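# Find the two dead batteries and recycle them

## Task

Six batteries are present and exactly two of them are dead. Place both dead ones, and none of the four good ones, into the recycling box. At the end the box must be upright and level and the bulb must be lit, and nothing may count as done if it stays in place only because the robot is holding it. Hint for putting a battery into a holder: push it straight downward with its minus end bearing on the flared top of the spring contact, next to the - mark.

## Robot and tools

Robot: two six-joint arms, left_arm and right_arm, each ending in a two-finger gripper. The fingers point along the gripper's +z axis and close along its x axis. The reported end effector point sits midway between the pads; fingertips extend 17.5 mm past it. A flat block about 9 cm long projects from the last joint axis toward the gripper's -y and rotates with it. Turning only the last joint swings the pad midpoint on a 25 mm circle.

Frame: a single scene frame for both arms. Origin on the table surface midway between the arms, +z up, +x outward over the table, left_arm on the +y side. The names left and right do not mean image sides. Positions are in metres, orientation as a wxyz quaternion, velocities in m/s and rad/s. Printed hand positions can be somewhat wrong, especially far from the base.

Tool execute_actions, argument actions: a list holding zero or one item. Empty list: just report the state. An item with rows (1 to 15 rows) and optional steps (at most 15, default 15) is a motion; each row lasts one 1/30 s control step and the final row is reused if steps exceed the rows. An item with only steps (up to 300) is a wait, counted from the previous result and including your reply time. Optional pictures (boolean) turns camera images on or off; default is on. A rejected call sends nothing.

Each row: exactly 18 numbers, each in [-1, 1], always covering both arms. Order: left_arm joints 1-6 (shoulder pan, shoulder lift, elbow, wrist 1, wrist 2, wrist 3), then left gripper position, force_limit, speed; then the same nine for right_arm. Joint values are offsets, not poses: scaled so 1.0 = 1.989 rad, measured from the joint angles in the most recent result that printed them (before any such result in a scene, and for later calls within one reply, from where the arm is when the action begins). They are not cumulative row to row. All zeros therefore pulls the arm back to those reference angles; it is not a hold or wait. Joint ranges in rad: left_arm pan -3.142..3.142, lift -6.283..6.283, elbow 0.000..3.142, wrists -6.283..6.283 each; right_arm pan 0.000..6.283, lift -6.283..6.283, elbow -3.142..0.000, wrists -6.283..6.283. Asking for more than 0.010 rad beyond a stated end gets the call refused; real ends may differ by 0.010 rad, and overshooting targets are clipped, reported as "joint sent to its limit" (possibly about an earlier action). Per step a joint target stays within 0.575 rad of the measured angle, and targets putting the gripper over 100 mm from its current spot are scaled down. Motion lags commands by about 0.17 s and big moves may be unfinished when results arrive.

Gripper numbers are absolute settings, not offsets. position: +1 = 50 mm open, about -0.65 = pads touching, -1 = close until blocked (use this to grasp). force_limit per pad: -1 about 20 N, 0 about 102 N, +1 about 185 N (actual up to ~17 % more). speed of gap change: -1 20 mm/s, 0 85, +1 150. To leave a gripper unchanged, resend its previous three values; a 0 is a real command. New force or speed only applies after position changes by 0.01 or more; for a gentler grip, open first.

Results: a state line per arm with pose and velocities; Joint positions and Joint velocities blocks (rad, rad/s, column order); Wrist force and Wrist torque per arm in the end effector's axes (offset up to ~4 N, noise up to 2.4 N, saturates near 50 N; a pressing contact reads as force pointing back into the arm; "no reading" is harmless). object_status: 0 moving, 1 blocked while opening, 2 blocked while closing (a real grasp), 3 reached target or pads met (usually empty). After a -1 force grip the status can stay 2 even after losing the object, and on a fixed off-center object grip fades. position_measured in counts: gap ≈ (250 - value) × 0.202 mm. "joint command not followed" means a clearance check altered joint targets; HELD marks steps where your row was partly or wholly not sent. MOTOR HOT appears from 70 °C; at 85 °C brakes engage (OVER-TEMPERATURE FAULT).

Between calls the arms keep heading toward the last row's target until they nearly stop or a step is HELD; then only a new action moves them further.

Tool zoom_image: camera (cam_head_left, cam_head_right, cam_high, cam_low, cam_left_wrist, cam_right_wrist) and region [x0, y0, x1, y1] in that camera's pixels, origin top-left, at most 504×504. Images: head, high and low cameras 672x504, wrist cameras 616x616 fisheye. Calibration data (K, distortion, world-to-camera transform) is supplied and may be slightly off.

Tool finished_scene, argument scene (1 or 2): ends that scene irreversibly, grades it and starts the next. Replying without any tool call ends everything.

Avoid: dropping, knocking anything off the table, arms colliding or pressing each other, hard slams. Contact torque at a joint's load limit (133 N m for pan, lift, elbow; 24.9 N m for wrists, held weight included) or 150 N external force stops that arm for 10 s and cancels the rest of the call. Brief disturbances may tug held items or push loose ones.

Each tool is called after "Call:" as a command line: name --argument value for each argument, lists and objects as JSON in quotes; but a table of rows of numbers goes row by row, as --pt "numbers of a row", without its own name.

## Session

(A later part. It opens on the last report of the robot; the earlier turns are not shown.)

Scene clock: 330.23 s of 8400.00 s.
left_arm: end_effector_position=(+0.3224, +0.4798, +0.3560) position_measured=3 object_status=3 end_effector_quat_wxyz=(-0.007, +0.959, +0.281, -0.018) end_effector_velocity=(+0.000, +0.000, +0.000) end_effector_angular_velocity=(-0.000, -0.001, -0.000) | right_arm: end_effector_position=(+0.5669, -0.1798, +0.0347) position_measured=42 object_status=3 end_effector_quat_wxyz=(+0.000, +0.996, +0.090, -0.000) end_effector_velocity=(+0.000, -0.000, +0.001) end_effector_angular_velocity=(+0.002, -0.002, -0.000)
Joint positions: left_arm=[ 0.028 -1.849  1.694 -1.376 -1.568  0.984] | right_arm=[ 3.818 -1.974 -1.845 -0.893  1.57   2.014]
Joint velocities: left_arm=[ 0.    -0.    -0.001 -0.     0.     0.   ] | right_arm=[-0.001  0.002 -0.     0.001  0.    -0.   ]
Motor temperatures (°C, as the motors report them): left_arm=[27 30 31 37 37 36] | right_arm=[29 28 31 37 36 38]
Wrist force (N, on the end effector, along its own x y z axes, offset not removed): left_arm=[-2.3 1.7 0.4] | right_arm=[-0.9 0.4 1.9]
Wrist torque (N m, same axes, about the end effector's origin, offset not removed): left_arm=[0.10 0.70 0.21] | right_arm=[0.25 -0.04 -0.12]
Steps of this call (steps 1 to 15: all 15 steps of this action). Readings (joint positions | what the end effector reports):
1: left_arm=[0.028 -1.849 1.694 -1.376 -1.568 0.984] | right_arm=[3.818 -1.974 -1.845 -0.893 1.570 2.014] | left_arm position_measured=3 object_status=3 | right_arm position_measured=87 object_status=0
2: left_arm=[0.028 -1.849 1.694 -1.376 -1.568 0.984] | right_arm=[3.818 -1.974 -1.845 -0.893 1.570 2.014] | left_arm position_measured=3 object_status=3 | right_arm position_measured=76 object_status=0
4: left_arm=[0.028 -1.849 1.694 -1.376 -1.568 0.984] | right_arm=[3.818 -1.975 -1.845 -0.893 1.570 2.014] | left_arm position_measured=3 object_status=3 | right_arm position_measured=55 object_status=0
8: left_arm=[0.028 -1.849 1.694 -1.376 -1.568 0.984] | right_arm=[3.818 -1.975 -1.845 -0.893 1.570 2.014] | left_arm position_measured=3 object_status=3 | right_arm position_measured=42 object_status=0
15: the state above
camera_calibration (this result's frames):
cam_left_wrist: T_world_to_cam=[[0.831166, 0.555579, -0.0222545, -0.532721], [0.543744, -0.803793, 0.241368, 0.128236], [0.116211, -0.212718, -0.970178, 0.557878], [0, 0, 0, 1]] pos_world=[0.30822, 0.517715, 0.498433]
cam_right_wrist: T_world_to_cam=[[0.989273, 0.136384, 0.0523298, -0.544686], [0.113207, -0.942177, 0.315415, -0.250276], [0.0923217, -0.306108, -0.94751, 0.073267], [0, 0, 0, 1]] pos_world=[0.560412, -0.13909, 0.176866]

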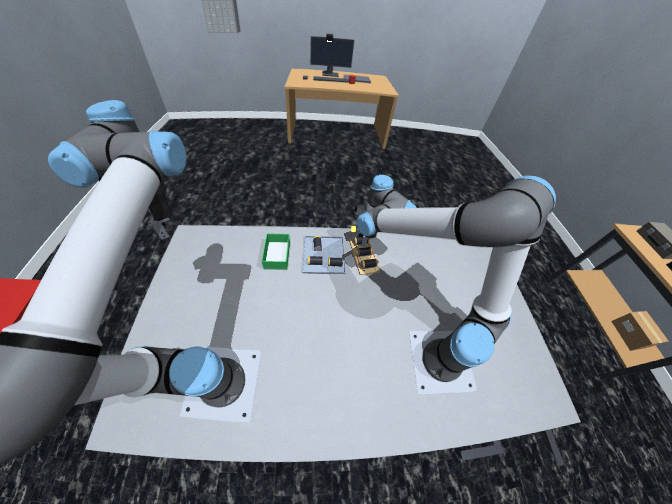

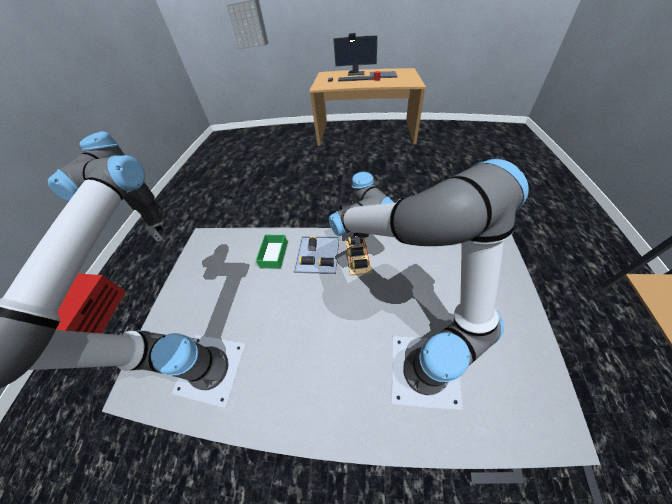

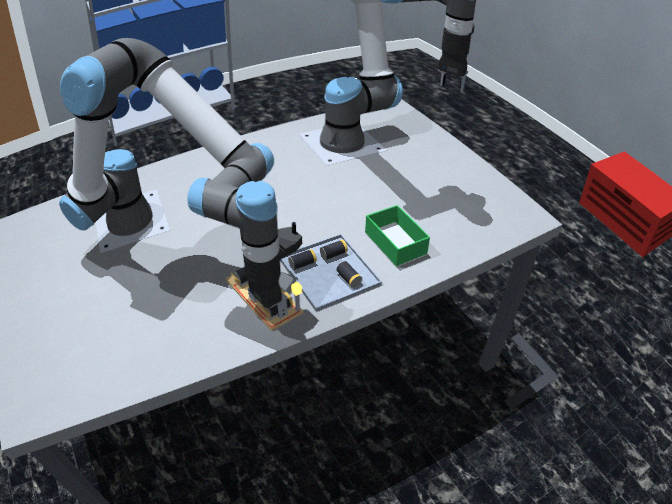

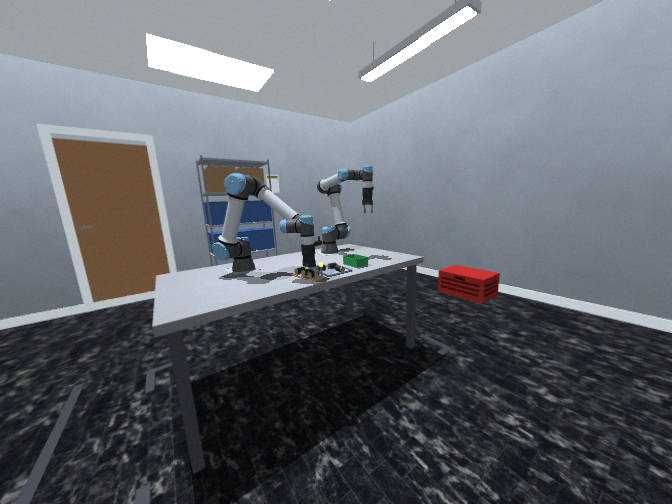

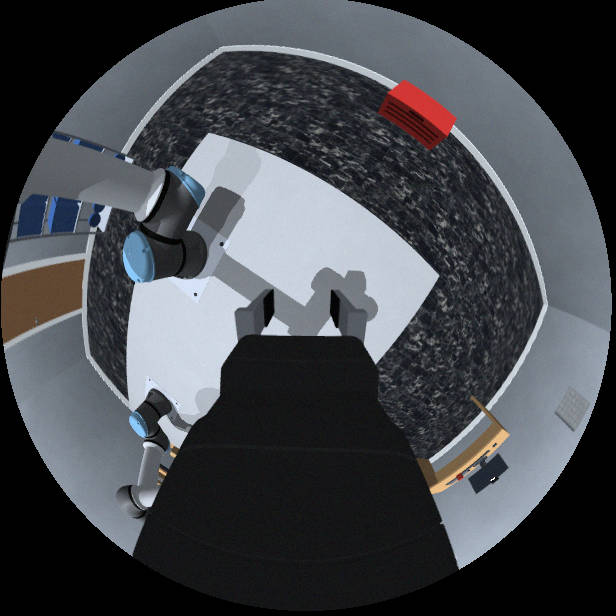

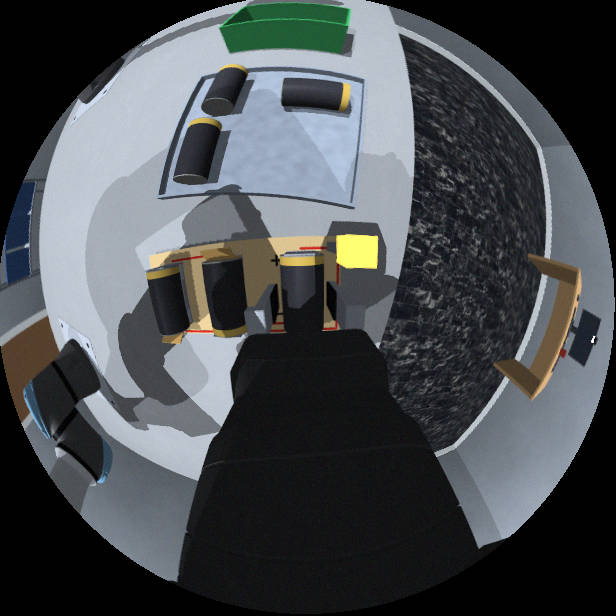

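Call:
execute_actions --actions '[{"rows":[[0,0,0,0,0,0,1,0,0,0,0.0628,0.0563,-0.1192,0,0,0.74,-0.3,-0.3]],"steps":15}]' --pictures false

Call:
execute_actions --actions '[{"steps":20}]' --pictures false

Call:
execute_actions --actions '[{"rows":[[0,0,0,0,0,0,1,0,0,0.1976,-0.0412,0.0121,0.0292,0,0.2886,1,-0.3,-0.3]],"steps":15}]' --pictures false

Call:
execute_actions --actions '[{"steps":35}]'

Scene clock: 335.30 s of 8400.00 s.
left_arm: end_effector_position=(+0.3224, +0.4798, +0.3560) position_measured=3 object_status=3 end_effector_quat_wxyz=(-0.007, +0.959, +0.281, -0.018) end_effector_velocity=(-0.000, +0.000, +0.000) end_effector_angular_velocity=(-0.000, +0.000, -0.001) | right_arm: end_effector_position=(+0.5668, -0.1799, +0.1285) position_measured=42 object_status=3 end_effector_quat_wxyz=(-0.000, +0.996, +0.090, +0.000) end_effector_velocity=(-0.005, -0.003, +0.021) end_effector_angular_velocity=(-0.007, +0.010, +0.001)
Joint positions: left_arm=[ 0.028 -1.849  1.694 -1.376 -1.568  0.984] | right_arm=[ 3.818 -1.853 -1.736 -1.122  1.57   2.014]
Joint velocities: left_arm=[ 0.001  0.    -0.     0.     0.     0.002] | right_arm=[ 0.001  0.029  0.025 -0.067 -0.    -0.   ]
Motor temperatures (°C, as the motors report them): left_arm=[27 30 31 37 37 36] | right_arm=[29 28 31 37 36 38]
Wrist force (N, on the end effector, along its own x y z axes, offset not removed): left_arm=[-2.9 0.7 0.9] | right_arm=[-1.0 0.6 1.7]
Wrist torque (N m, same axes, about the end effector's origin, offset not removed): left_arm=[-0.08 0.68 0.35] | right_arm=[0.25 -0.05 -0.10]
Steps of this call (steps 1 to 15: the robot went on to your last target; steps 16 to 90: nothing new was sent; then 1.57 s passed at rest; steps 91 to 105: all 15 steps of this action). Readings (joint positions | what the end effector reports):
91: left_arm=[0.028 -1.849 1.694 -1.376 -1.568 0.984] | right_arm=[3.818 -1.974 -1.845 -0.893 1.570 2.014] | left_arm position_measured=3 object_status=3 | right_arm position_measured=42 object_status=3
92: left_arm=[0.028 -1.849 1.694 -1.376 -1.568 0.984] | right_arm=[3.818 -1.969 -1.839 -0.900 1.570 2.014] | left_arm position_measured=3 object_status=3 | right_arm position_measured=42 object_status=3
94: left_arm=[0.028 -1.849 1.694 -1.376 -1.568 0.984] | right_arm=[3.818 -1.927 -1.802 -0.957 1.570 2.014] | left_arm position_measured=3 object_status=3 | right_arm position_measured=42 object_status=3
98: left_arm=[0.028 -1.849 1.694 -1.376 -1.568 0.984] | right_arm=[3.818 -1.874 -1.755 -1.074 1.570 2.014] | left_arm position_measured=3 object_status=3 | right_arm position_measured=42 object_status=3
105: the state above

Scene clock: 335.97 s of 8400.00 s.
left_arm: end_effector_position=(+0.3224, +0.4798, +0.3560) position_measured=3 object_status=3 end_effector_quat_wxyz=(-0.007, +0.959, +0.281, -0.018) end_effector_velocity=(+0.000, -0.000, +0.000) end_effector_angular_velocity=(+0.000, -0.000, +0.001) | right_arm: end_effector_position=(+0.5662, -0.1803, +0.1310) position_measured=42 object_status=3 end_effector_quat_wxyz=(+0.000, +0.996, +0.090, -0.000) end_effector_velocity=(-0.000, -0.000, +0.001) end_effector_angular_velocity=(-0.000, +0.001, +0.000)
Joint positions: left_arm=[ 0.028 -1.849  1.694 -1.376 -1.568  0.984] | right_arm=[ 3.818 -1.85  -1.733 -1.13   1.57   2.014]
Joint velocities: left_arm=[-0.     0.    -0.    -0.    -0.    -0.001] | right_arm=[ 0.     0.001  0.    -0.002  0.     0.   ]
Motor temperatures (°C, as the motors report them): left_arm=[27 30 31 37 37 36] | right_arm=[29 28 31 37 36 38]
Wrist force (N, on the end effector, along its own x y z axes, offset not removed): left_arm=[1.1 -1.1 1.1] | right_arm=[-1.3 0.0 1.1]
Wrist torque (N m, same axes, about the end effector's origin, offset not removed): left_arm=[-0.47 -0.16 0.24] | right_arm=[0.08 0.10 -0.15]
Steps of this call (steps 1 to 15: the robot went on to your last target; steps 16 to 20: nothing new was sent). Readings (joint positions | what the end effector reports):
1: left_arm=[0.028 -1.849 1.694 -1.376 -1.568 0.984] | right_arm=[3.818 -1.852 -1.735 -1.124 1.570 2.014] | left_arm position_measured=3 object_status=3 | right_arm position_measured=42 object_status=3
2: left_arm=[0.028 -1.849 1.694 -1.376 -1.568 0.984] | right_arm=[3.818 -1.851 -1.735 -1.126 1.570 2.014] | left_arm position_measured=3 object_status=3 | right_arm position_measured=42 object_status=3
4: left_arm=[0.028 -1.849 1.694 -1.376 -1.568 0.984] | right_arm=[3.818 -1.851 -1.734 -1.128 1.570 2.014] | left_arm position_measured=3 object_status=3 | right_arm position_measured=42 object_status=3
8: left_arm=[0.028 -1.849 1.694 -1.376 -1.568 0.984] | right_arm=[3.818 -1.850 -1.733 -1.129 1.570 2.014] | left_arm position_measured=3 object_status=3 | right_arm position_measured=42 object_status=3
20: the state above
All arms were judged still, so your last target was given up. Only a new action makes them travel on or press farther. Fingers that are still opening or closing keep moving.

Scene clock: 336.47 s of 8400.00 s.
left_arm: end_effector_position=(+0.3224, +0.4798, +0.3560) position_measured=3 object_status=3 end_effector_quat_wxyz=(-0.007, +0.959, +0.281, -0.018) end_effector_velocity=(-0.000, +0.000, +0.001) end_effector_angular_velocity=(-0.000, -0.002, +0.000) | right_arm: end_effector_position=(+0.4740, +0.0062, +0.1034) position_measured=3 object_status=3 end_effector_quat_wxyz=(+0.000, +1.000, +0.014, +0.000) end_effector_velocity=(-0.155, +0.204, -0.030) end_effector_angular_velocity=(-0.000, +0.000, -0.237)
Joint positions: left_arm=[ 0.028 -1.849  1.694 -1.376 -1.568  0.984] | right_arm=[ 4.161 -1.922 -1.712 -1.078  1.57   2.51 ]
Joint velocities: left_arm=[ 0.    -0.001 -0.    -0.    -0.     0.   ] | right_arm=[ 0.42  -0.076  0.022  0.054  0.     0.657]
Motor temperatures (°C, as the motors report them): left_arm=[27 30 31 37 37 36] | right_arm=[29 28 31 37 36 38]
Wrist force (N, on the end effector, along its own x y z axes, offset not removed): left_arm=[-1.9 1.3 0.0] | right_arm=[-3.0 -2.5 3.1]
Wrist torque (N m, same axes, about the end effector's origin, offset not removed): left_arm=[0.09 0.37 0.20] | right_arm=[-0.19 0.29 -0.08]
Steps of this call (steps 1 to 15: all 15 steps of this action). Readings (joint positions | what the end effector reports):
1: left_arm=[0.028 -1.849 1.694 -1.376 -1.568 0.984] | right_arm=[3.818 -1.850 -1.733 -1.130 1.570 2.014] | left_arm position_measured=3 object_status=3 | right_arm position_measured=37 object_status=0
2: left_arm=[0.028 -1.849 1.694 -1.376 -1.568 0.984] | right_arm=[3.824 -1.853 -1.732 -1.127 1.570 2.020] | left_arm position_measured=3 object_status=3 | right_arm position_measured=27 object_status=0
4: left_arm=[0.028 -1.849 1.694 -1.376 -1.568 0.984] | right_arm=[3.873 -1.866 -1.728 -1.119 1.570 2.078] | left_arm position_measured=3 object_status=3 | right_arm position_measured=7 object_status=0
8: left_arm=[0.028 -1.849 1.694 -1.376 -1.568 0.984] | right_arm=[3.987 -1.889 -1.722 -1.102 1.570 2.246] | left_arm position_measured=3 object_status=3 | right_arm position_measured=3 object_status=0
15: the state above

Scene clock: 337.63 s of 8400.00 s.
left_arm: end_effector_position=(+0.3224, +0.4798, +0.3560) position_measured=3 object_status=3 end_effector_quat_wxyz=(-0.007, +0.959, +0.281, -0.018) end_effector_velocity=(-0.000, +0.000, -0.000) end_effector_angular_velocity=(-0.000, +0.000, +0.000) | right_arm: end_effector_position=(+0.4552, +0.0297, +0.0998) position_measured=3 object_status=3 end_effector_quat_wxyz=(+0.000, +1.000, -0.000, +0.000) end_effector_velocity=(-0.001, +0.001, +0.001) end_effector_angular_velocity=(+0.001, -0.000, +0.002)
Joint positions: left_arm=[ 0.028 -1.849  1.694 -1.376 -1.568  0.984] | right_arm=[ 4.211 -1.931 -1.709 -1.072  1.57   2.588]
Joint velocities: left_arm=[ 0.001  0.     0.     0.    -0.     0.   ] | right_arm=[ 0.002  0.001 -0.    -0.     0.    -0.   ]
Motor temperatures (°C, as the motors report them): left_arm=[27 30 31 37 37 36] | right_arm=[29 28 31 37 36 38]
Wrist force (N, on the end effector, along its own x y z axes, offset not removed): left_arm=[-1.7 1.2 0.5] | right_arm=[-1.3 -0.5 2.9]
Wrist torque (N m, same axes, about the end effector's origin, offset not removed): left_arm=[0.01 0.39 0.07] | right_arm=[0.07 0.15 -0.10]
Steps of this call (steps 1 to 30: the robot went on to your last target; steps 31 to 35: nothing new was sent). Readings (joint positions | what the end effector reports):
1: left_arm=[0.028 -1.849 1.694 -1.376 -1.568 0.984] | right_arm=[4.174 -1.925 -1.711 -1.077 1.570 2.530] | left_arm position_measured=3 object_status=3 | right_arm position_measured=3 object_status=3
2: left_arm=[0.028 -1.849 1.694 -1.376 -1.568 0.984] | right_arm=[4.183 -1.926 -1.711 -1.076 1.570 2.544] | left_arm position_measured=3 object_status=3 | right_arm position_measured=3 object_status=3
4: left_arm=[0.028 -1.849 1.694 -1.376 -1.568 0.984] | right_arm=[4.195 -1.929 -1.710 -1.074 1.570 2.564] | left_arm position_measured=3 object_status=3 | right_arm position_measured=3 object_status=3
8: left_arm=[0.028 -1.849 1.694 -1.376 -1.568 0.984] | right_arm=[4.206 -1.931 -1.709 -1.073 1.570 2.580] | left_arm position_measured=3 object_status=3 | right_arm position_measured=3 object_status=3
35: the state above
All arms were judged still, so your last target was given up. Only a new action makes them travel on or press farther. Fingers that are still opening or closing keep moving.
camera_calibration (this result's frames):
cam_left_wrist: T_world_to_cam=[[0.831166, 0.555578, -0.0222546, -0.532721], [0.543744, -0.803793, 0.241369, 0.128237], [0.116211, -0.212718, -0.970178, 0.557878], [0, 0, 0, 1]] pos_world=[0.30822, 0.517715, 0.498433]
cam_right_wrist: T_world_to_cam=[[0.997653, -0.0438946, 0.0525525, -0.464602], [-0.058286, -0.947179, 0.315364, 0.0174459], [0.0359339, -0.317687, -0.947515, 0.235418], [0, 0, 0, 1]] pos_world=[0.456069, 0.0709201, 0.241976]

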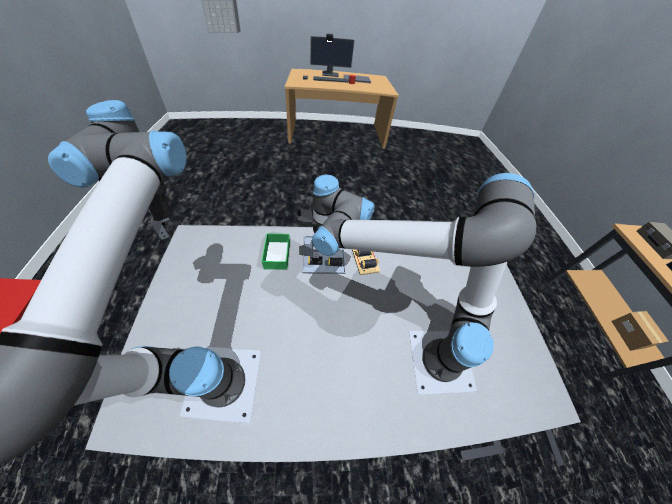

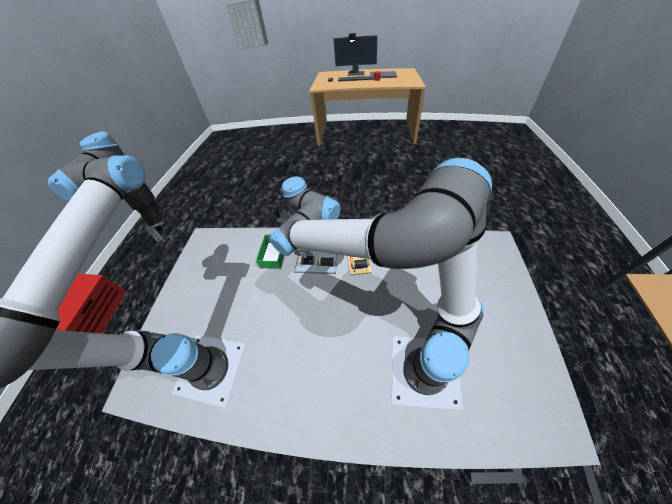

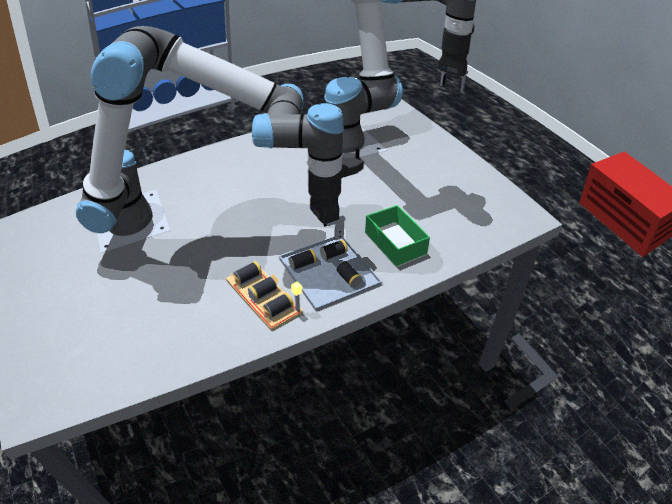

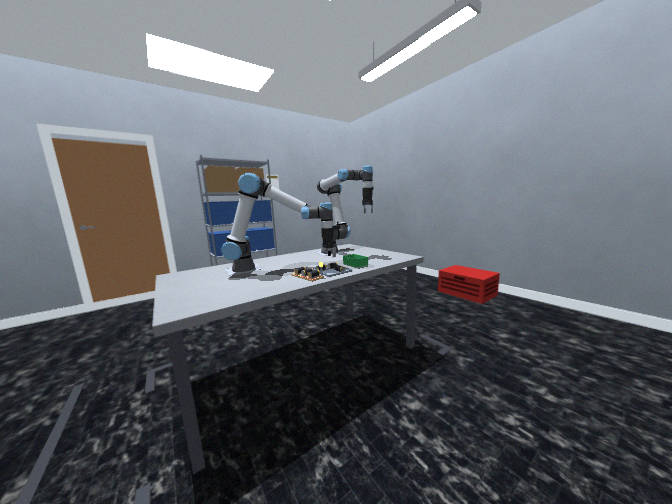

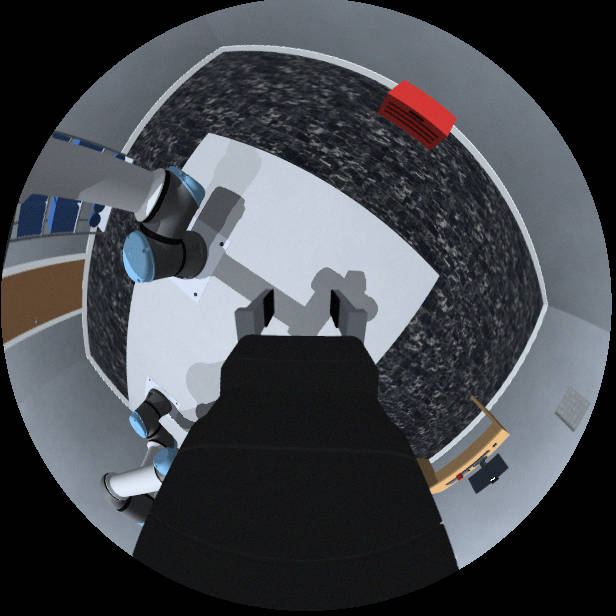

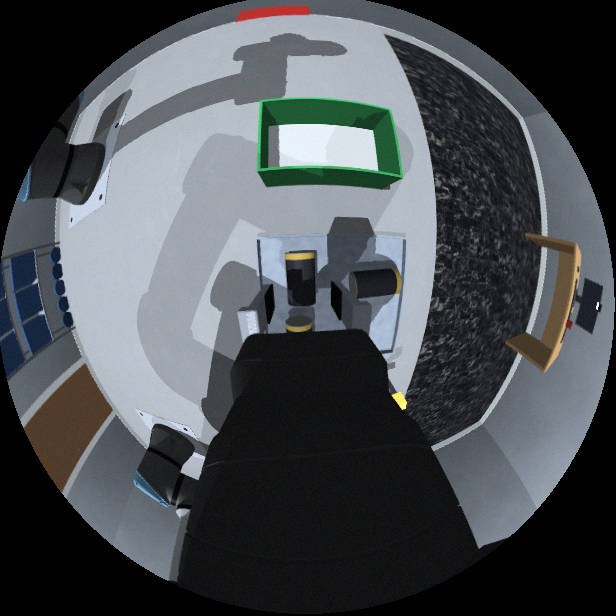

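Call:
execute_actions --actions '[{"rows":[[0,0,0,0,0,0,1,0,0,0,-0.0488,-0.0387,0.0875,0,0,1,-0.3,-0.3]],"steps":15}]' --pictures false

Call:
execute_actions --actions '[{"steps":20}]' --pictures false

Call:
execute_actions --actions '[{"rows":[[0,0,0,0,0,0,1,0,0,0,0,0,0,0,0,-1,-0.3,-0.3]],"steps":15}]' --pictures false

Call:
execute_actions --actions '[{"steps":10}]' --pictures false

Call:
execute_actions --actions '[{"rows":[[0,0,0,0,0,0,1,0,0,0,0.0488,0.0387,-0.0875,0,0,-1,-0.3,-0.3]],"steps":15}]' --pictures false

Call:
execute_actions --actions '[{"steps":20}]' --pictures false

Call:
execute_actions --actions '[{"rows":[[0,0,0,0,0,0,1,0,0,0.052,-0.1438,0.2523,-0.1087,0,0.0521,-1,-0.3,-0.3]],"steps":15}]' --pictures false

Call:
execute_actions --actions '[{"steps":35}]'

Scene clock: 358.03 s of 8400.00 s.
left_arm: end_effector_position=(+0.3224, +0.4798, +0.3560) position_measured=3 object_status=3 end_effector_quat_wxyz=(-0.007, +0.959, +0.281, -0.018) end_effector_velocity=(-0.000, +0.000, +0.000) end_effector_angular_velocity=(-0.000, -0.001, +0.000) | right_arm: end_effector_position=(+0.4552, +0.0298, +0.0284) position_measured=3 object_status=3 end_effector_quat_wxyz=(+0.000, +1.000, -0.000, -0.000) end_effector_velocity=(+0.001, -0.000, -0.015) end_effector_angular_velocity=(+0.004, -0.002, -0.002)
Joint positions: left_arm=[ 0.028 -1.849  1.694 -1.376 -1.568  0.984] | right_arm=[ 4.211 -2.026 -1.784 -0.903  1.57   2.588]
Joint velocities: left_arm=[ 0.001 -0.    -0.    -0.    -0.     0.   ] | right_arm=[-0.002 -0.022 -0.016  0.043  0.     0.   ]
Motor temperatures (°C, as the motors report them): left_arm=[27 30 31 37 37 36] | right_arm=[29 28 31 37 36 38]
Wrist force (N, on the end effector, along its own x y z axes, offset not removed): left_arm=[-0.7 -1.2 0.4] | right_arm=[0.6 0.8 2.4]
Wrist torque (N m, same axes, about the end effector's origin, offset not removed): left_arm=[-0.41 0.32 0.07] | right_arm=[0.29 -0.26 -0.11]
Steps of this call (steps 1 to 90: nothing new was sent; then 16.90 s passed at rest; steps 91 to 105: all 15 steps of this action). Readings (joint positions | what the end effector reports):
91: left_arm=[0.028 -1.849 1.694 -1.376 -1.568 0.984] | right_arm=[4.211 -1.932 -1.709 -1.072 1.570 2.588] | left_arm position_measured=3 object_status=3 | right_arm position_measured=3 object_status=3
92: left_arm=[0.028 -1.849 1.694 -1.376 -1.568 0.984] | right_arm=[4.211 -1.937 -1.714 -1.065 1.570 2.588] | left_arm position_measured=3 object_status=3 | right_arm position_measured=3 object_status=3
94: left_arm=[0.028 -1.849 1.694 -1.376 -1.568 0.984] | right_arm=[4.211 -1.971 -1.742 -1.016 1.570 2.588] | left_arm position_measured=3 object_status=3 | right_arm position_measured=3 object_status=3
98: left_arm=[0.028 -1.849 1.694 -1.376 -1.568 0.984] | right_arm=[4.211 -2.010 -1.772 -0.936 1.570 2.588] | left_arm position_measured=3 object_status=3 | right_arm position_measured=3 object_status=3
105: the state above

Scene clock: 358.70 s of 8400.00 s.
left_arm: end_effector_position=(+0.3224, +0.4798, +0.3560) position_measured=3 object_status=3 end_effector_quat_wxyz=(-0.007, +0.959, +0.281, -0.018) end_effector_velocity=(-0.000, +0.000, +0.000) end_effector_angular_velocity=(+0.000, -0.001, +0.003) | right_arm: end_effector_position=(+0.4552, +0.0298, +0.0266) position_measured=3 object_status=3 end_effector_quat_wxyz=(+0.000, +1.000, -0.000, +0.000) end_effector_velocity=(-0.000, -0.000, -0.000) end_effector_angular_velocity=(-0.001, +0.001, -0.000)
Joint positions: left_arm=[ 0.028 -1.849  1.694 -1.376 -1.568  0.984] | right_arm=[ 4.211 -2.029 -1.786 -0.898  1.57   2.588]
Joint velocities: left_arm=[ 0.001 -0.    -0.001  0.     0.    -0.001] | right_arm=[ 0.    -0.    -0.    -0.001  0.     0.   ]
Motor temperatures (°C, as the motors report them): left_arm=[27 30 31 37 37 36] | right_arm=[29 28 31 37 36 38]
Wrist force (N, on the end effector, along its own x y z axes, offset not removed): left_arm=[-3.3 1.2 0.1] | right_arm=[-0.6 -0.2 1.6]
Wrist torque (N m, same axes, about the end effector's origin, offset not removed): left_arm=[-0.17 0.77 0.15] | right_arm=[0.09 -0.09 -0.06]
Steps of this call (steps 1 to 15: the robot went on to your last target; steps 16 to 20: nothing new was sent). Readings (joint positions | what the end effector reports):
1: left_arm=[0.028 -1.849 1.694 -1.376 -1.568 0.984] | right_arm=[4.211 -2.027 -1.785 -0.902 1.570 2.588] | left_arm position_measured=3 object_status=3 | right_arm position_measured=3 object_status=3
2: left_arm=[0.028 -1.849 1.694 -1.376 -1.568 0.984] | right_arm=[4.211 -2.027 -1.785 -0.901 1.570 2.588] | left_arm position_measured=3 object_status=3 | right_arm position_measured=3 object_status=3
4: left_arm=[0.028 -1.849 1.694 -1.376 -1.568 0.984] | right_arm=[4.211 -2.028 -1.785 -0.900 1.570 2.588] | left_arm position_measured=3 object_status=3 | right_arm position_measured=3 object_status=3
8: left_arm=[0.028 -1.849 1.694 -1.376 -1.568 0.984] | right_arm=[4.211 -2.028 -1.786 -0.899 1.570 2.588] | left_arm position_measured=3 object_status=3 | right_arm position_measured=3 object_status=3
20: the state above
All arms were judged still, so your last target was given up. Only a new action makes them travel on or press farther. Fingers that are still opening or closing keep moving.

Scene clock: 359.20 s of 8400.00 s.
left_arm: end_effector_position=(+0.3224, +0.4798, +0.3560) position_measured=3 object_status=3 end_effector_quat_wxyz=(-0.007, +0.959, +0.281, -0.018) end_effector_velocity=(+0.000, +0.000, -0.000) end_effector_angular_velocity=(-0.000, +0.001, -0.001) | right_arm: end_effector_position=(+0.4552, +0.0298, +0.0266) position_measured=92 object_status=2 end_effector_quat_wxyz=(+0.000, +1.000, -0.000, +0.000) end_effector_velocity=(-0.000, -0.000, -0.000) end_effector_angular_velocity=(-0.001, -0.000, +0.000)
Joint positions: left_arm=[ 0.028 -1.849  1.694 -1.376 -1.568  0.984] | right_arm=[ 4.211 -2.029 -1.786 -0.898  1.57   2.588]
Joint velocities: left_arm=[ 0.001  0.001  0.    -0.     0.     0.002] | right_arm=[ 0. -0. -0. -0. -0.  0.]
Motor temperatures (°C, as the motors report them): left_arm=[27 30 31 37 37 36] | right_arm=[29 28 31 37 36 38]
Wrist force (N, on the end effector, along its own x y z axes, offset not removed): left_arm=[0.8 -1.8 0.0] | right_arm=[-0.3 -0.1 1.0]
Wrist torque (N m, same axes, about the end effector's origin, offset not removed): left_arm=[-0.55 0.01 -0.02] | right_arm=[0.10 -0.10 -0.03]
Steps of this call (steps 1 to 15: all 15 steps of this action). Readings (joint positions | what the end effector reports):
1: left_arm=[0.028 -1.849 1.694 -1.376 -1.568 0.984] | right_arm=[4.211 -2.029 -1.786 -0.898 1.570 2.588] | left_arm position_measured=3 object_status=3 | right_arm position_measured=7 object_status=0
2: left_arm=[0.028 -1.849 1.694 -1.376 -1.568 0.984] | right_arm=[4.211 -2.029 -1.786 -0.898 1.570 2.588] | left_arm position_measured=3 object_status=3 | right_arm position_measured=18 object_status=0
4: left_arm=[0.028 -1.849 1.694 -1.376 -1.568 0.984] | right_arm=[4.211 -2.029 -1.786 -0.898 1.570 2.588] | left_arm position_measured=3 object_status=3 | right_arm position_measured=40 object_status=0
8: left_arm=[0.028 -1.849 1.694 -1.376 -1.568 0.984] | right_arm=[4.211 -2.029 -1.786 -0.898 1.570 2.588] | left_arm position_measured=3 object_status=3 | right_arm position_measured=83 object_status=0
15: the state above

Scene clock: 359.53 s of 8400.00 s.
left_arm: end_effector_position=(+0.3224, +0.4798, +0.3560) position_measured=3 object_status=3 end_effector_quat_wxyz=(-0.007, +0.959, +0.281, -0.018) end_effector_velocity=(-0.000, -0.000, +0.001) end_effector_angular_velocity=(+0.000, -0.001, +0.000) | right_arm: end_effector_position=(+0.4552, +0.0298, +0.0266) position_measured=92 object_status=2 end_effector_quat_wxyz=(+0.000, +1.000, -0.000, +0.000) end_effector_velocity=(+0.001, -0.000, -0.000) end_effector_angular_velocity=(+0.001, -0.000, -0.001)
Joint positions: left_arm=[ 0.028 -1.849  1.694 -1.376 -1.568  0.984] | right_arm=[ 4.211 -2.029 -1.786 -0.898  1.57   2.588]
Joint velocities: left_arm=[-0.    -0.001 -0.001  0.     0.    -0.   ] | right_arm=[-0.001 -0.     0.     0.002  0.    -0.   ]
Motor temperatures (°C, as the motors report them): left_arm=[27 30 31 37 37 36] | right_arm=[29 28 31 37 36 38]
Wrist force (N, on the end effector, along its own x y z axes, offset not removed): left_arm=[-2.5 -0.7 1.5] | right_arm=[-0.4 1.1 1.5]
Wrist torque (N m, same axes, about the end effector's origin, offset not removed): left_arm=[-0.15 0.54 0.36] | right_arm=[0.36 -0.09 -0.10]
Steps of this call (steps 1 to 10: the robot went on to your last target). Readings (joint positions | what the end effector reports):
1: left_arm=[0.028 -1.849 1.694 -1.376 -1.568 0.984] | right_arm=[4.211 -2.029 -1.786 -0.898 1.570 2.588] | left_arm position_measured=3 object_status=3 | right_arm position_measured=92 object_status=2
2: left_arm=[0.028 -1.849 1.694 -1.376 -1.568 0.984] | right_arm=[4.211 -2.029 -1.786 -0.898 1.570 2.588] | left_arm position_measured=3 object_status=3 | right_arm position_measured=92 object_status=2
4: left_arm=[0.028 -1.849 1.694 -1.376 -1.568 0.984] | right_arm=[4.211 -2.029 -1.786 -0.898 1.570 2.588] | left_arm position_measured=3 object_status=3 | right_arm position_measured=92 object_status=2
8: left_arm=[0.028 -1.849 1.694 -1.376 -1.568 0.984] | right_arm=[4.211 -2.029 -1.786 -0.898 1.570 2.588] | left_arm position_measured=3 object_status=3 | right_arm position_measured=92 object_status=2
10: the state above

Scene clock: 360.03 s of 8400.00 s.
left_arm: end_effector_position=(+0.3224, +0.4798, +0.3560) position_measured=3 object_status=3 end_effector_quat_wxyz=(-0.007, +0.959, +0.281, -0.018) end_effector_velocity=(-0.000, -0.000, -0.000) end_effector_angular_velocity=(+0.000, +0.001, +0.002) | right_arm: end_effector_position=(+0.4553, +0.0300, +0.0980) position_measured=92 object_status=2 end_effector_quat_wxyz=(-0.000, +1.000, -0.000, +0.000) end_effector_velocity=(-0.002, -0.002, +0.015) end_effector_angular_velocity=(-0.006, +0.003, +0.000)
Joint positions: left_arm=[ 0.028 -1.849  1.694 -1.376 -1.568  0.984] | right_arm=[ 4.211 -1.934 -1.711 -1.067  1.57   2.588]
Joint velocities: left_arm=[-0.     0.     0.    -0.     0.    -0.002] | right_arm=[ 0.001  0.021  0.016 -0.043 -0.     0.   ]
Motor temperatures (°C, as the motors report them): left_arm=[27 30 31 37 37 36] | right_arm=[29 28 31 37 36 38]
Wrist force (N, on the end effector, along its own x y z axes, offset not removed): left_arm=[-3.0 -0.1 -0.1] | right_arm=[-0.7 -0.1 4.1]
Wrist torque (N m, same axes, about the end effector's origin, offset not removed): left_arm=[-0.25 0.74 0.31] | right_arm=[0.10 0.00 -0.10]
Steps of this call (steps 1 to 15: all 15 steps of this action). Readings (joint positions | what the end effector reports):
1: left_arm=[0.028 -1.849 1.694 -1.376 -1.568 0.984] | right_arm=[4.211 -2.028 -1.786 -0.898 1.570 2.588] | left_arm position_measured=3 object_status=3 | right_arm position_measured=92 object_status=2
2: left_arm=[0.028 -1.849 1.694 -1.376 -1.568 0.984] | right_arm=[4.211 -2.023 -1.781 -0.904 1.570 2.588] | left_arm position_measured=3 object_status=3 | right_arm position_measured=92 object_status=2
4: left_arm=[0.028 -1.849 1.694 -1.376 -1.568 0.984] | right_arm=[4.211 -1.989 -1.754 -0.954 1.570 2.588] | left_arm position_measured=3 object_status=3 | right_arm position_measured=92 object_status=2
8: left_arm=[0.028 -1.849 1.694 -1.376 -1.568 0.984] | right_arm=[4.211 -1.950 -1.723 -1.034 1.570 2.588] | left_arm position_measured=3 object_status=3 | right_arm position_measured=92 object_status=2
15: the state above

Scene clock: 360.70 s of 8400.00 s.
left_arm: end_effector_position=(+0.3224, +0.4798, +0.3560) position_measured=3 object_status=3 end_effector_quat_wxyz=(-0.007, +0.959, +0.281, -0.018) end_effector_velocity=(-0.000, +0.000, +0.000) end_effector_angular_velocity=(-0.000, -0.000, -0.000) | right_arm: end_effector_position=(+0.4552, +0.0297, +0.0998) position_measured=92 object_status=2 end_effector_quat_wxyz=(+0.000, +1.000, -0.000, +0.000) end_effector_velocity=(-0.000, -0.000, -0.001) end_effector_angular_velocity=(-0.002, +0.001, -0.000)
Joint positions: left_arm=[ 0.028 -1.849  1.694 -1.376 -1.568  0.984] | right_arm=[ 4.211 -1.931 -1.709 -1.072  1.57   2.588]
Joint velocities: left_arm=[ 0. -0. -0.  0. -0.  0.] | right_arm=[-0.    -0.002  0.    -0.     0.    -0.   ]
Motor temperatures (°C, as the motors report them): left_arm=[27 30 31 37 37 36] | right_arm=[29 28 31 37 36 38]
Wrist force (N, on the end effector, along its own x y z axes, offset not removed): left_arm=[-2.9 -0.2 2.1] | right_arm=[1.4 1.7 4.0]
Wrist torque (N m, same axes, about the end effector's origin, offset not removed): left_arm=[-0.19 0.64 0.15] | right_arm=[0.41 -0.43 -0.19]
Steps of this call (steps 1 to 15: the robot went on to your last target; steps 16 to 20: nothing new was sent). Readings (joint positions | what the end effector reports):
1: left_arm=[0.028 -1.849 1.694 -1.376 -1.568 0.984] | right_arm=[4.211 -1.933 -1.711 -1.068 1.570 2.588] | left_arm position_measured=3 object_status=3 | right_arm position_measured=92 object_status=2
2: left_arm=[0.028 -1.849 1.694 -1.376 -1.568 0.984] | right_arm=[4.211 -1.933 -1.710 -1.069 1.570 2.588] | left_arm position_measured=3 object_status=3 | right_arm position_measured=92 object_status=2
4: left_arm=[0.028 -1.849 1.694 -1.376 -1.568 0.984] | right_arm=[4.211 -1.932 -1.710 -1.070 1.570 2.588] | left_arm position_measured=3 object_status=3 | right_arm position_measured=92 object_status=2
8: left_arm=[0.028 -1.849 1.694 -1.376 -1.568 0.984] | right_arm=[4.211 -1.932 -1.709 -1.072 1.570 2.588] | left_arm position_measured=3 object_status=3 | right_arm position_measured=92 object_status=2
20: the state above
All arms were judged still, so your last target was given up. Only a new action makes them travel on or press farther. Fingers that are still opening or closing keep moving.

Scene clock: 361.20 s of 8400.00 s.
left_arm: end_effector_position=(+0.3224, +0.4798, +0.3560) position_measured=3 object_status=3 end_effector_quat_wxyz=(-0.007, +0.959, +0.281, -0.018) end_effector_velocity=(+0.000, -0.000, -0.000) end_effector_angular_velocity=(+0.000, -0.000, +0.000) | right_arm: end_effector_position=(+0.4675, +0.1848, +0.1167) position_measured=92 object_status=2 end_effector_quat_wxyz=(+0.002, +1.000, -0.001, -0.001) end_effector_velocity=(+0.008, +0.094, +0.023) end_effector_angular_velocity=(+0.036, -0.018, -0.002)
Joint positions: left_arm=[ 0.028 -1.849  1.694 -1.376 -1.568  0.984] | right_arm=[ 4.308 -2.2   -1.243 -1.275  1.57   2.686]
Joint velocities: left_arm=[-0.  0. -0. -0. -0. -0.] | right_arm=[ 0.047 -0.153  0.304 -0.11   0.     0.049]
Motor temperatures (°C, as the motors report them): left_arm=[27 30 31 37 37 36] | right_arm=[29 28 31 37 36 38]
Wrist force (N, on the end effector, along its own x y z axes, offset not removed): left_arm=[-5.0 0.5 1.0] | right_arm=[-0.5 -1.3 2.3]
Wrist torque (N m, same axes, about the end effector's origin, offset not removed): left_arm=[-0.14 1.07 0.25] | right_arm=[-0.03 -0.12 -0.03]
Steps of this call (steps 1 to 15: all 15 steps of this action). Readings (joint positions | what the end effector reports):
1: left_arm=[0.028 -1.849 1.694 -1.376 -1.568 0.984] | right_arm=[4.211 -1.932 -1.709 -1.072 1.570 2.589] | left_arm position_measured=3 object_status=3 | right_arm position_measured=92 object_status=2
2: left_arm=[0.028 -1.849 1.694 -1.376 -1.568 0.984] | right_arm=[4.216 -1.937 -1.703 -1.078 1.570 2.594] | left_arm position_measured=3 object_status=3 | right_arm position_measured=92 object_status=2
4: left_arm=[0.028 -1.849 1.694 -1.376 -1.568 0.984] | right_arm=[4.238 -1.987 -1.644 -1.120 1.570 2.615] | left_arm position_measured=3 object_status=3 | right_arm position_measured=92 object_status=2
8: left_arm=[0.028 -1.849 1.694 -1.376 -1.568 0.984] | right_arm=[4.274 -2.095 -1.448 -1.199 1.570 2.652] | left_arm position_measured=3 object_status=3 | right_arm position_measured=92 object_status=2
15: the state above

Scene clock: 362.37 s of 8400.00 s.
left_arm: end_effector_position=(+0.3224, +0.4798, +0.3560) position_measured=3 object_status=3 end_effector_quat_wxyz=(-0.007, +0.959, +0.281, -0.018) end_effector_velocity=(-0.000, -0.000, -0.000) end_effector_angular_velocity=(+0.000, +0.000, -0.001) | right_arm: end_effector_position=(+0.4682, +0.1957, +0.1194) position_measured=92 object_status=2 end_effector_quat_wxyz=(+0.000, +1.000, -0.001, +0.000) end_effector_velocity=(-0.000, -0.000, -0.001) end_effector_angular_velocity=(-0.002, +0.001, -0.000)
Joint positions: left_arm=[ 0.028 -1.849  1.694 -1.376 -1.568  0.984] | right_arm=[ 4.314 -2.217 -1.207 -1.288  1.57   2.692]
Joint velocities: left_arm=[-0.001 -0.001  0.001 -0.     0.     0.   ] | right_arm=[ 0.    -0.002  0.    -0.001  0.     0.   ]
Motor temperatures (°C, as the motors report them): left_arm=[27 30 31 37 37 36] | right_arm=[29 28 31 37 36 38]
Wrist force (N, on the end effector, along its own x y z axes, offset not removed): left_arm=[1.2 -1.3 2.3] | right_arm=[0.0 0.5 2.6]
Wrist torque (N m, same axes, about the end effector's origin, offset not removed): left_arm=[-0.47 -0.10 -0.03] | right_arm=[0.15 -0.13 -0.09]
Steps of this call (steps 1 to 30: the robot went on to your last target; steps 31 to 35: nothing new was sent). Readings (joint positions | what the end effector reports):
1: left_arm=[0.028 -1.849 1.694 -1.376 -1.568 0.984] | right_arm=[4.310 -2.204 -1.234 -1.278 1.570 2.688] | left_arm position_measured=3 object_status=3 | right_arm position_measured=92 object_status=2
2: left_arm=[0.028 -1.849 1.694 -1.376 -1.568 0.984] | right_arm=[4.311 -2.207 -1.227 -1.281 1.570 2.689] | left_arm position_measured=3 object_status=3 | right_arm position_measured=92 object_status=2
4: left_arm=[0.028 -1.849 1.694 -1.376 -1.568 0.984] | right_arm=[4.312 -2.212 -1.219 -1.284 1.570 2.690] | left_arm position_measured=3 object_status=3 | right_arm position_measured=92 object_status=2
8: left_arm=[0.028 -1.849 1.694 -1.376 -1.568 0.984] | right_arm=[4.314 -2.216 -1.211 -1.287 1.570 2.691] | left_arm position_measured=3 object_status=3 | right_arm position_measured=92 object_status=2
35: the state above
All arms were judged still, so your last target was given up. Only a new action makes them travel on or press farther. Fingers that are still opening or closing keep moving.
camera_calibration (this result's frames):
cam_left_wrist: T_world_to_cam=[[0.831166, 0.555579, -0.0222546, -0.532721], [0.543744, -0.803793, 0.241368, 0.128237], [0.116211, -0.212718, -0.970178, 0.557878], [0, 0, 0, 1]] pos_world=[0.30822, 0.517715, 0.498433]
cam_right_wrist: T_world_to_cam=[[0.99765, -0.0440627, 0.052461, -0.471281], [-0.0584293, -0.947057, 0.315703, 0.169293], [0.0357728, -0.318027, -0.947407, 0.306368], [0, 0, 0, 1]] pos_world=[0.469106, 0.236998, 0.261533]

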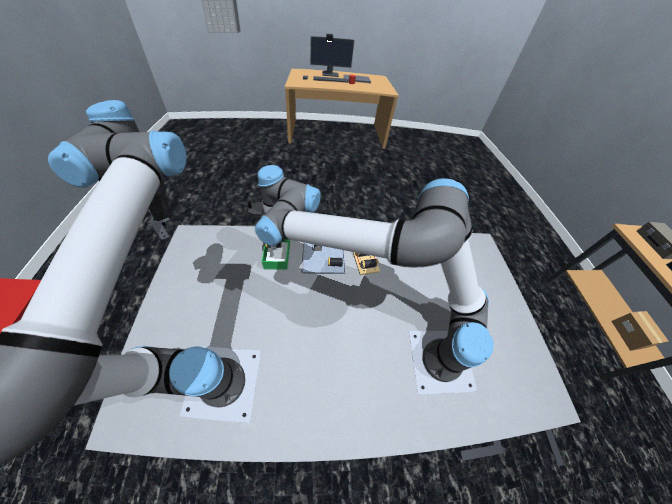

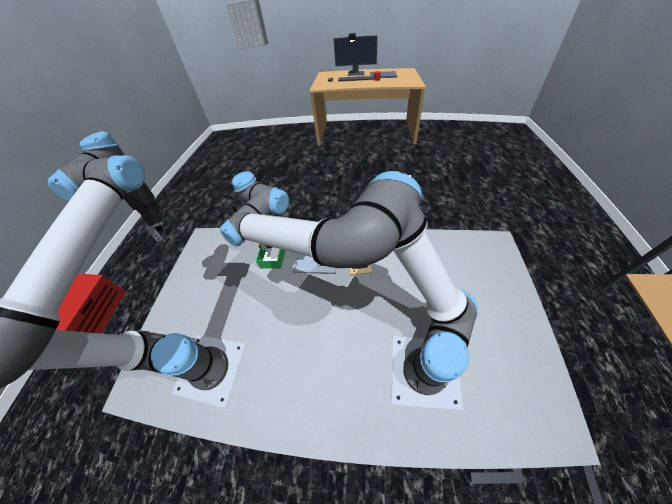

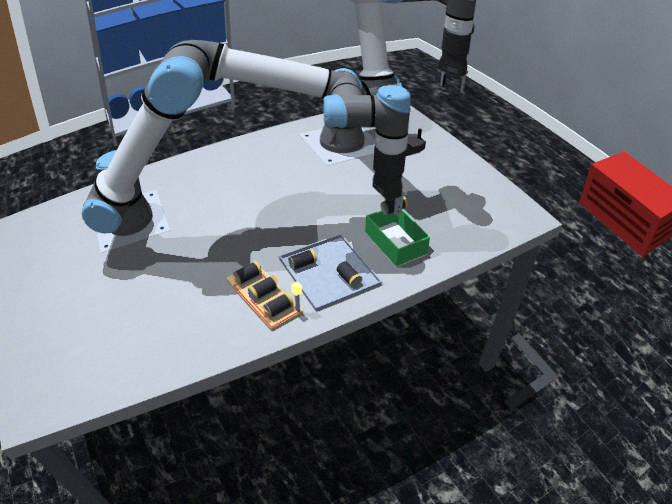

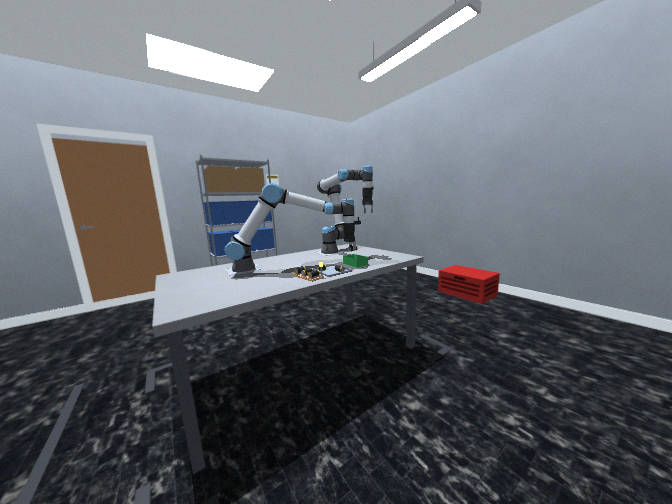

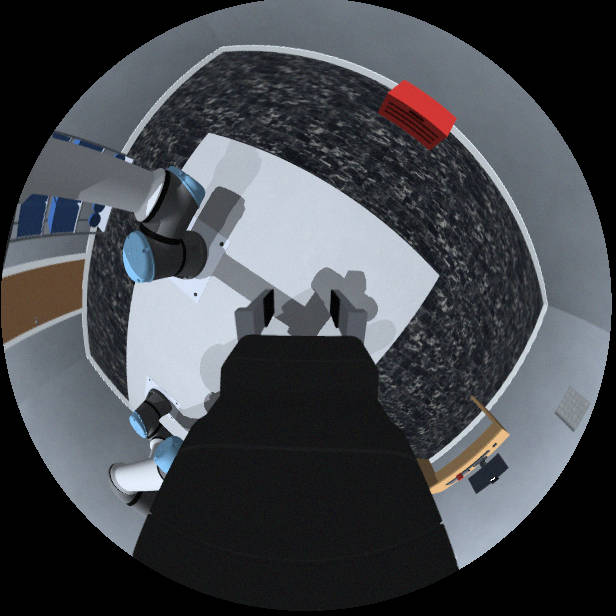

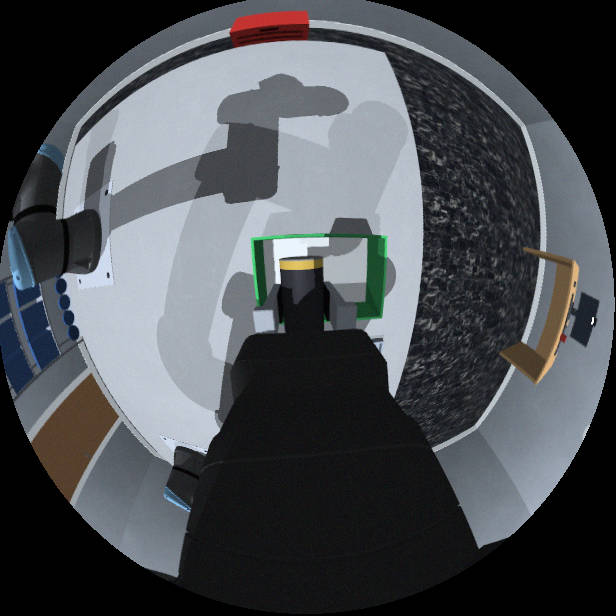

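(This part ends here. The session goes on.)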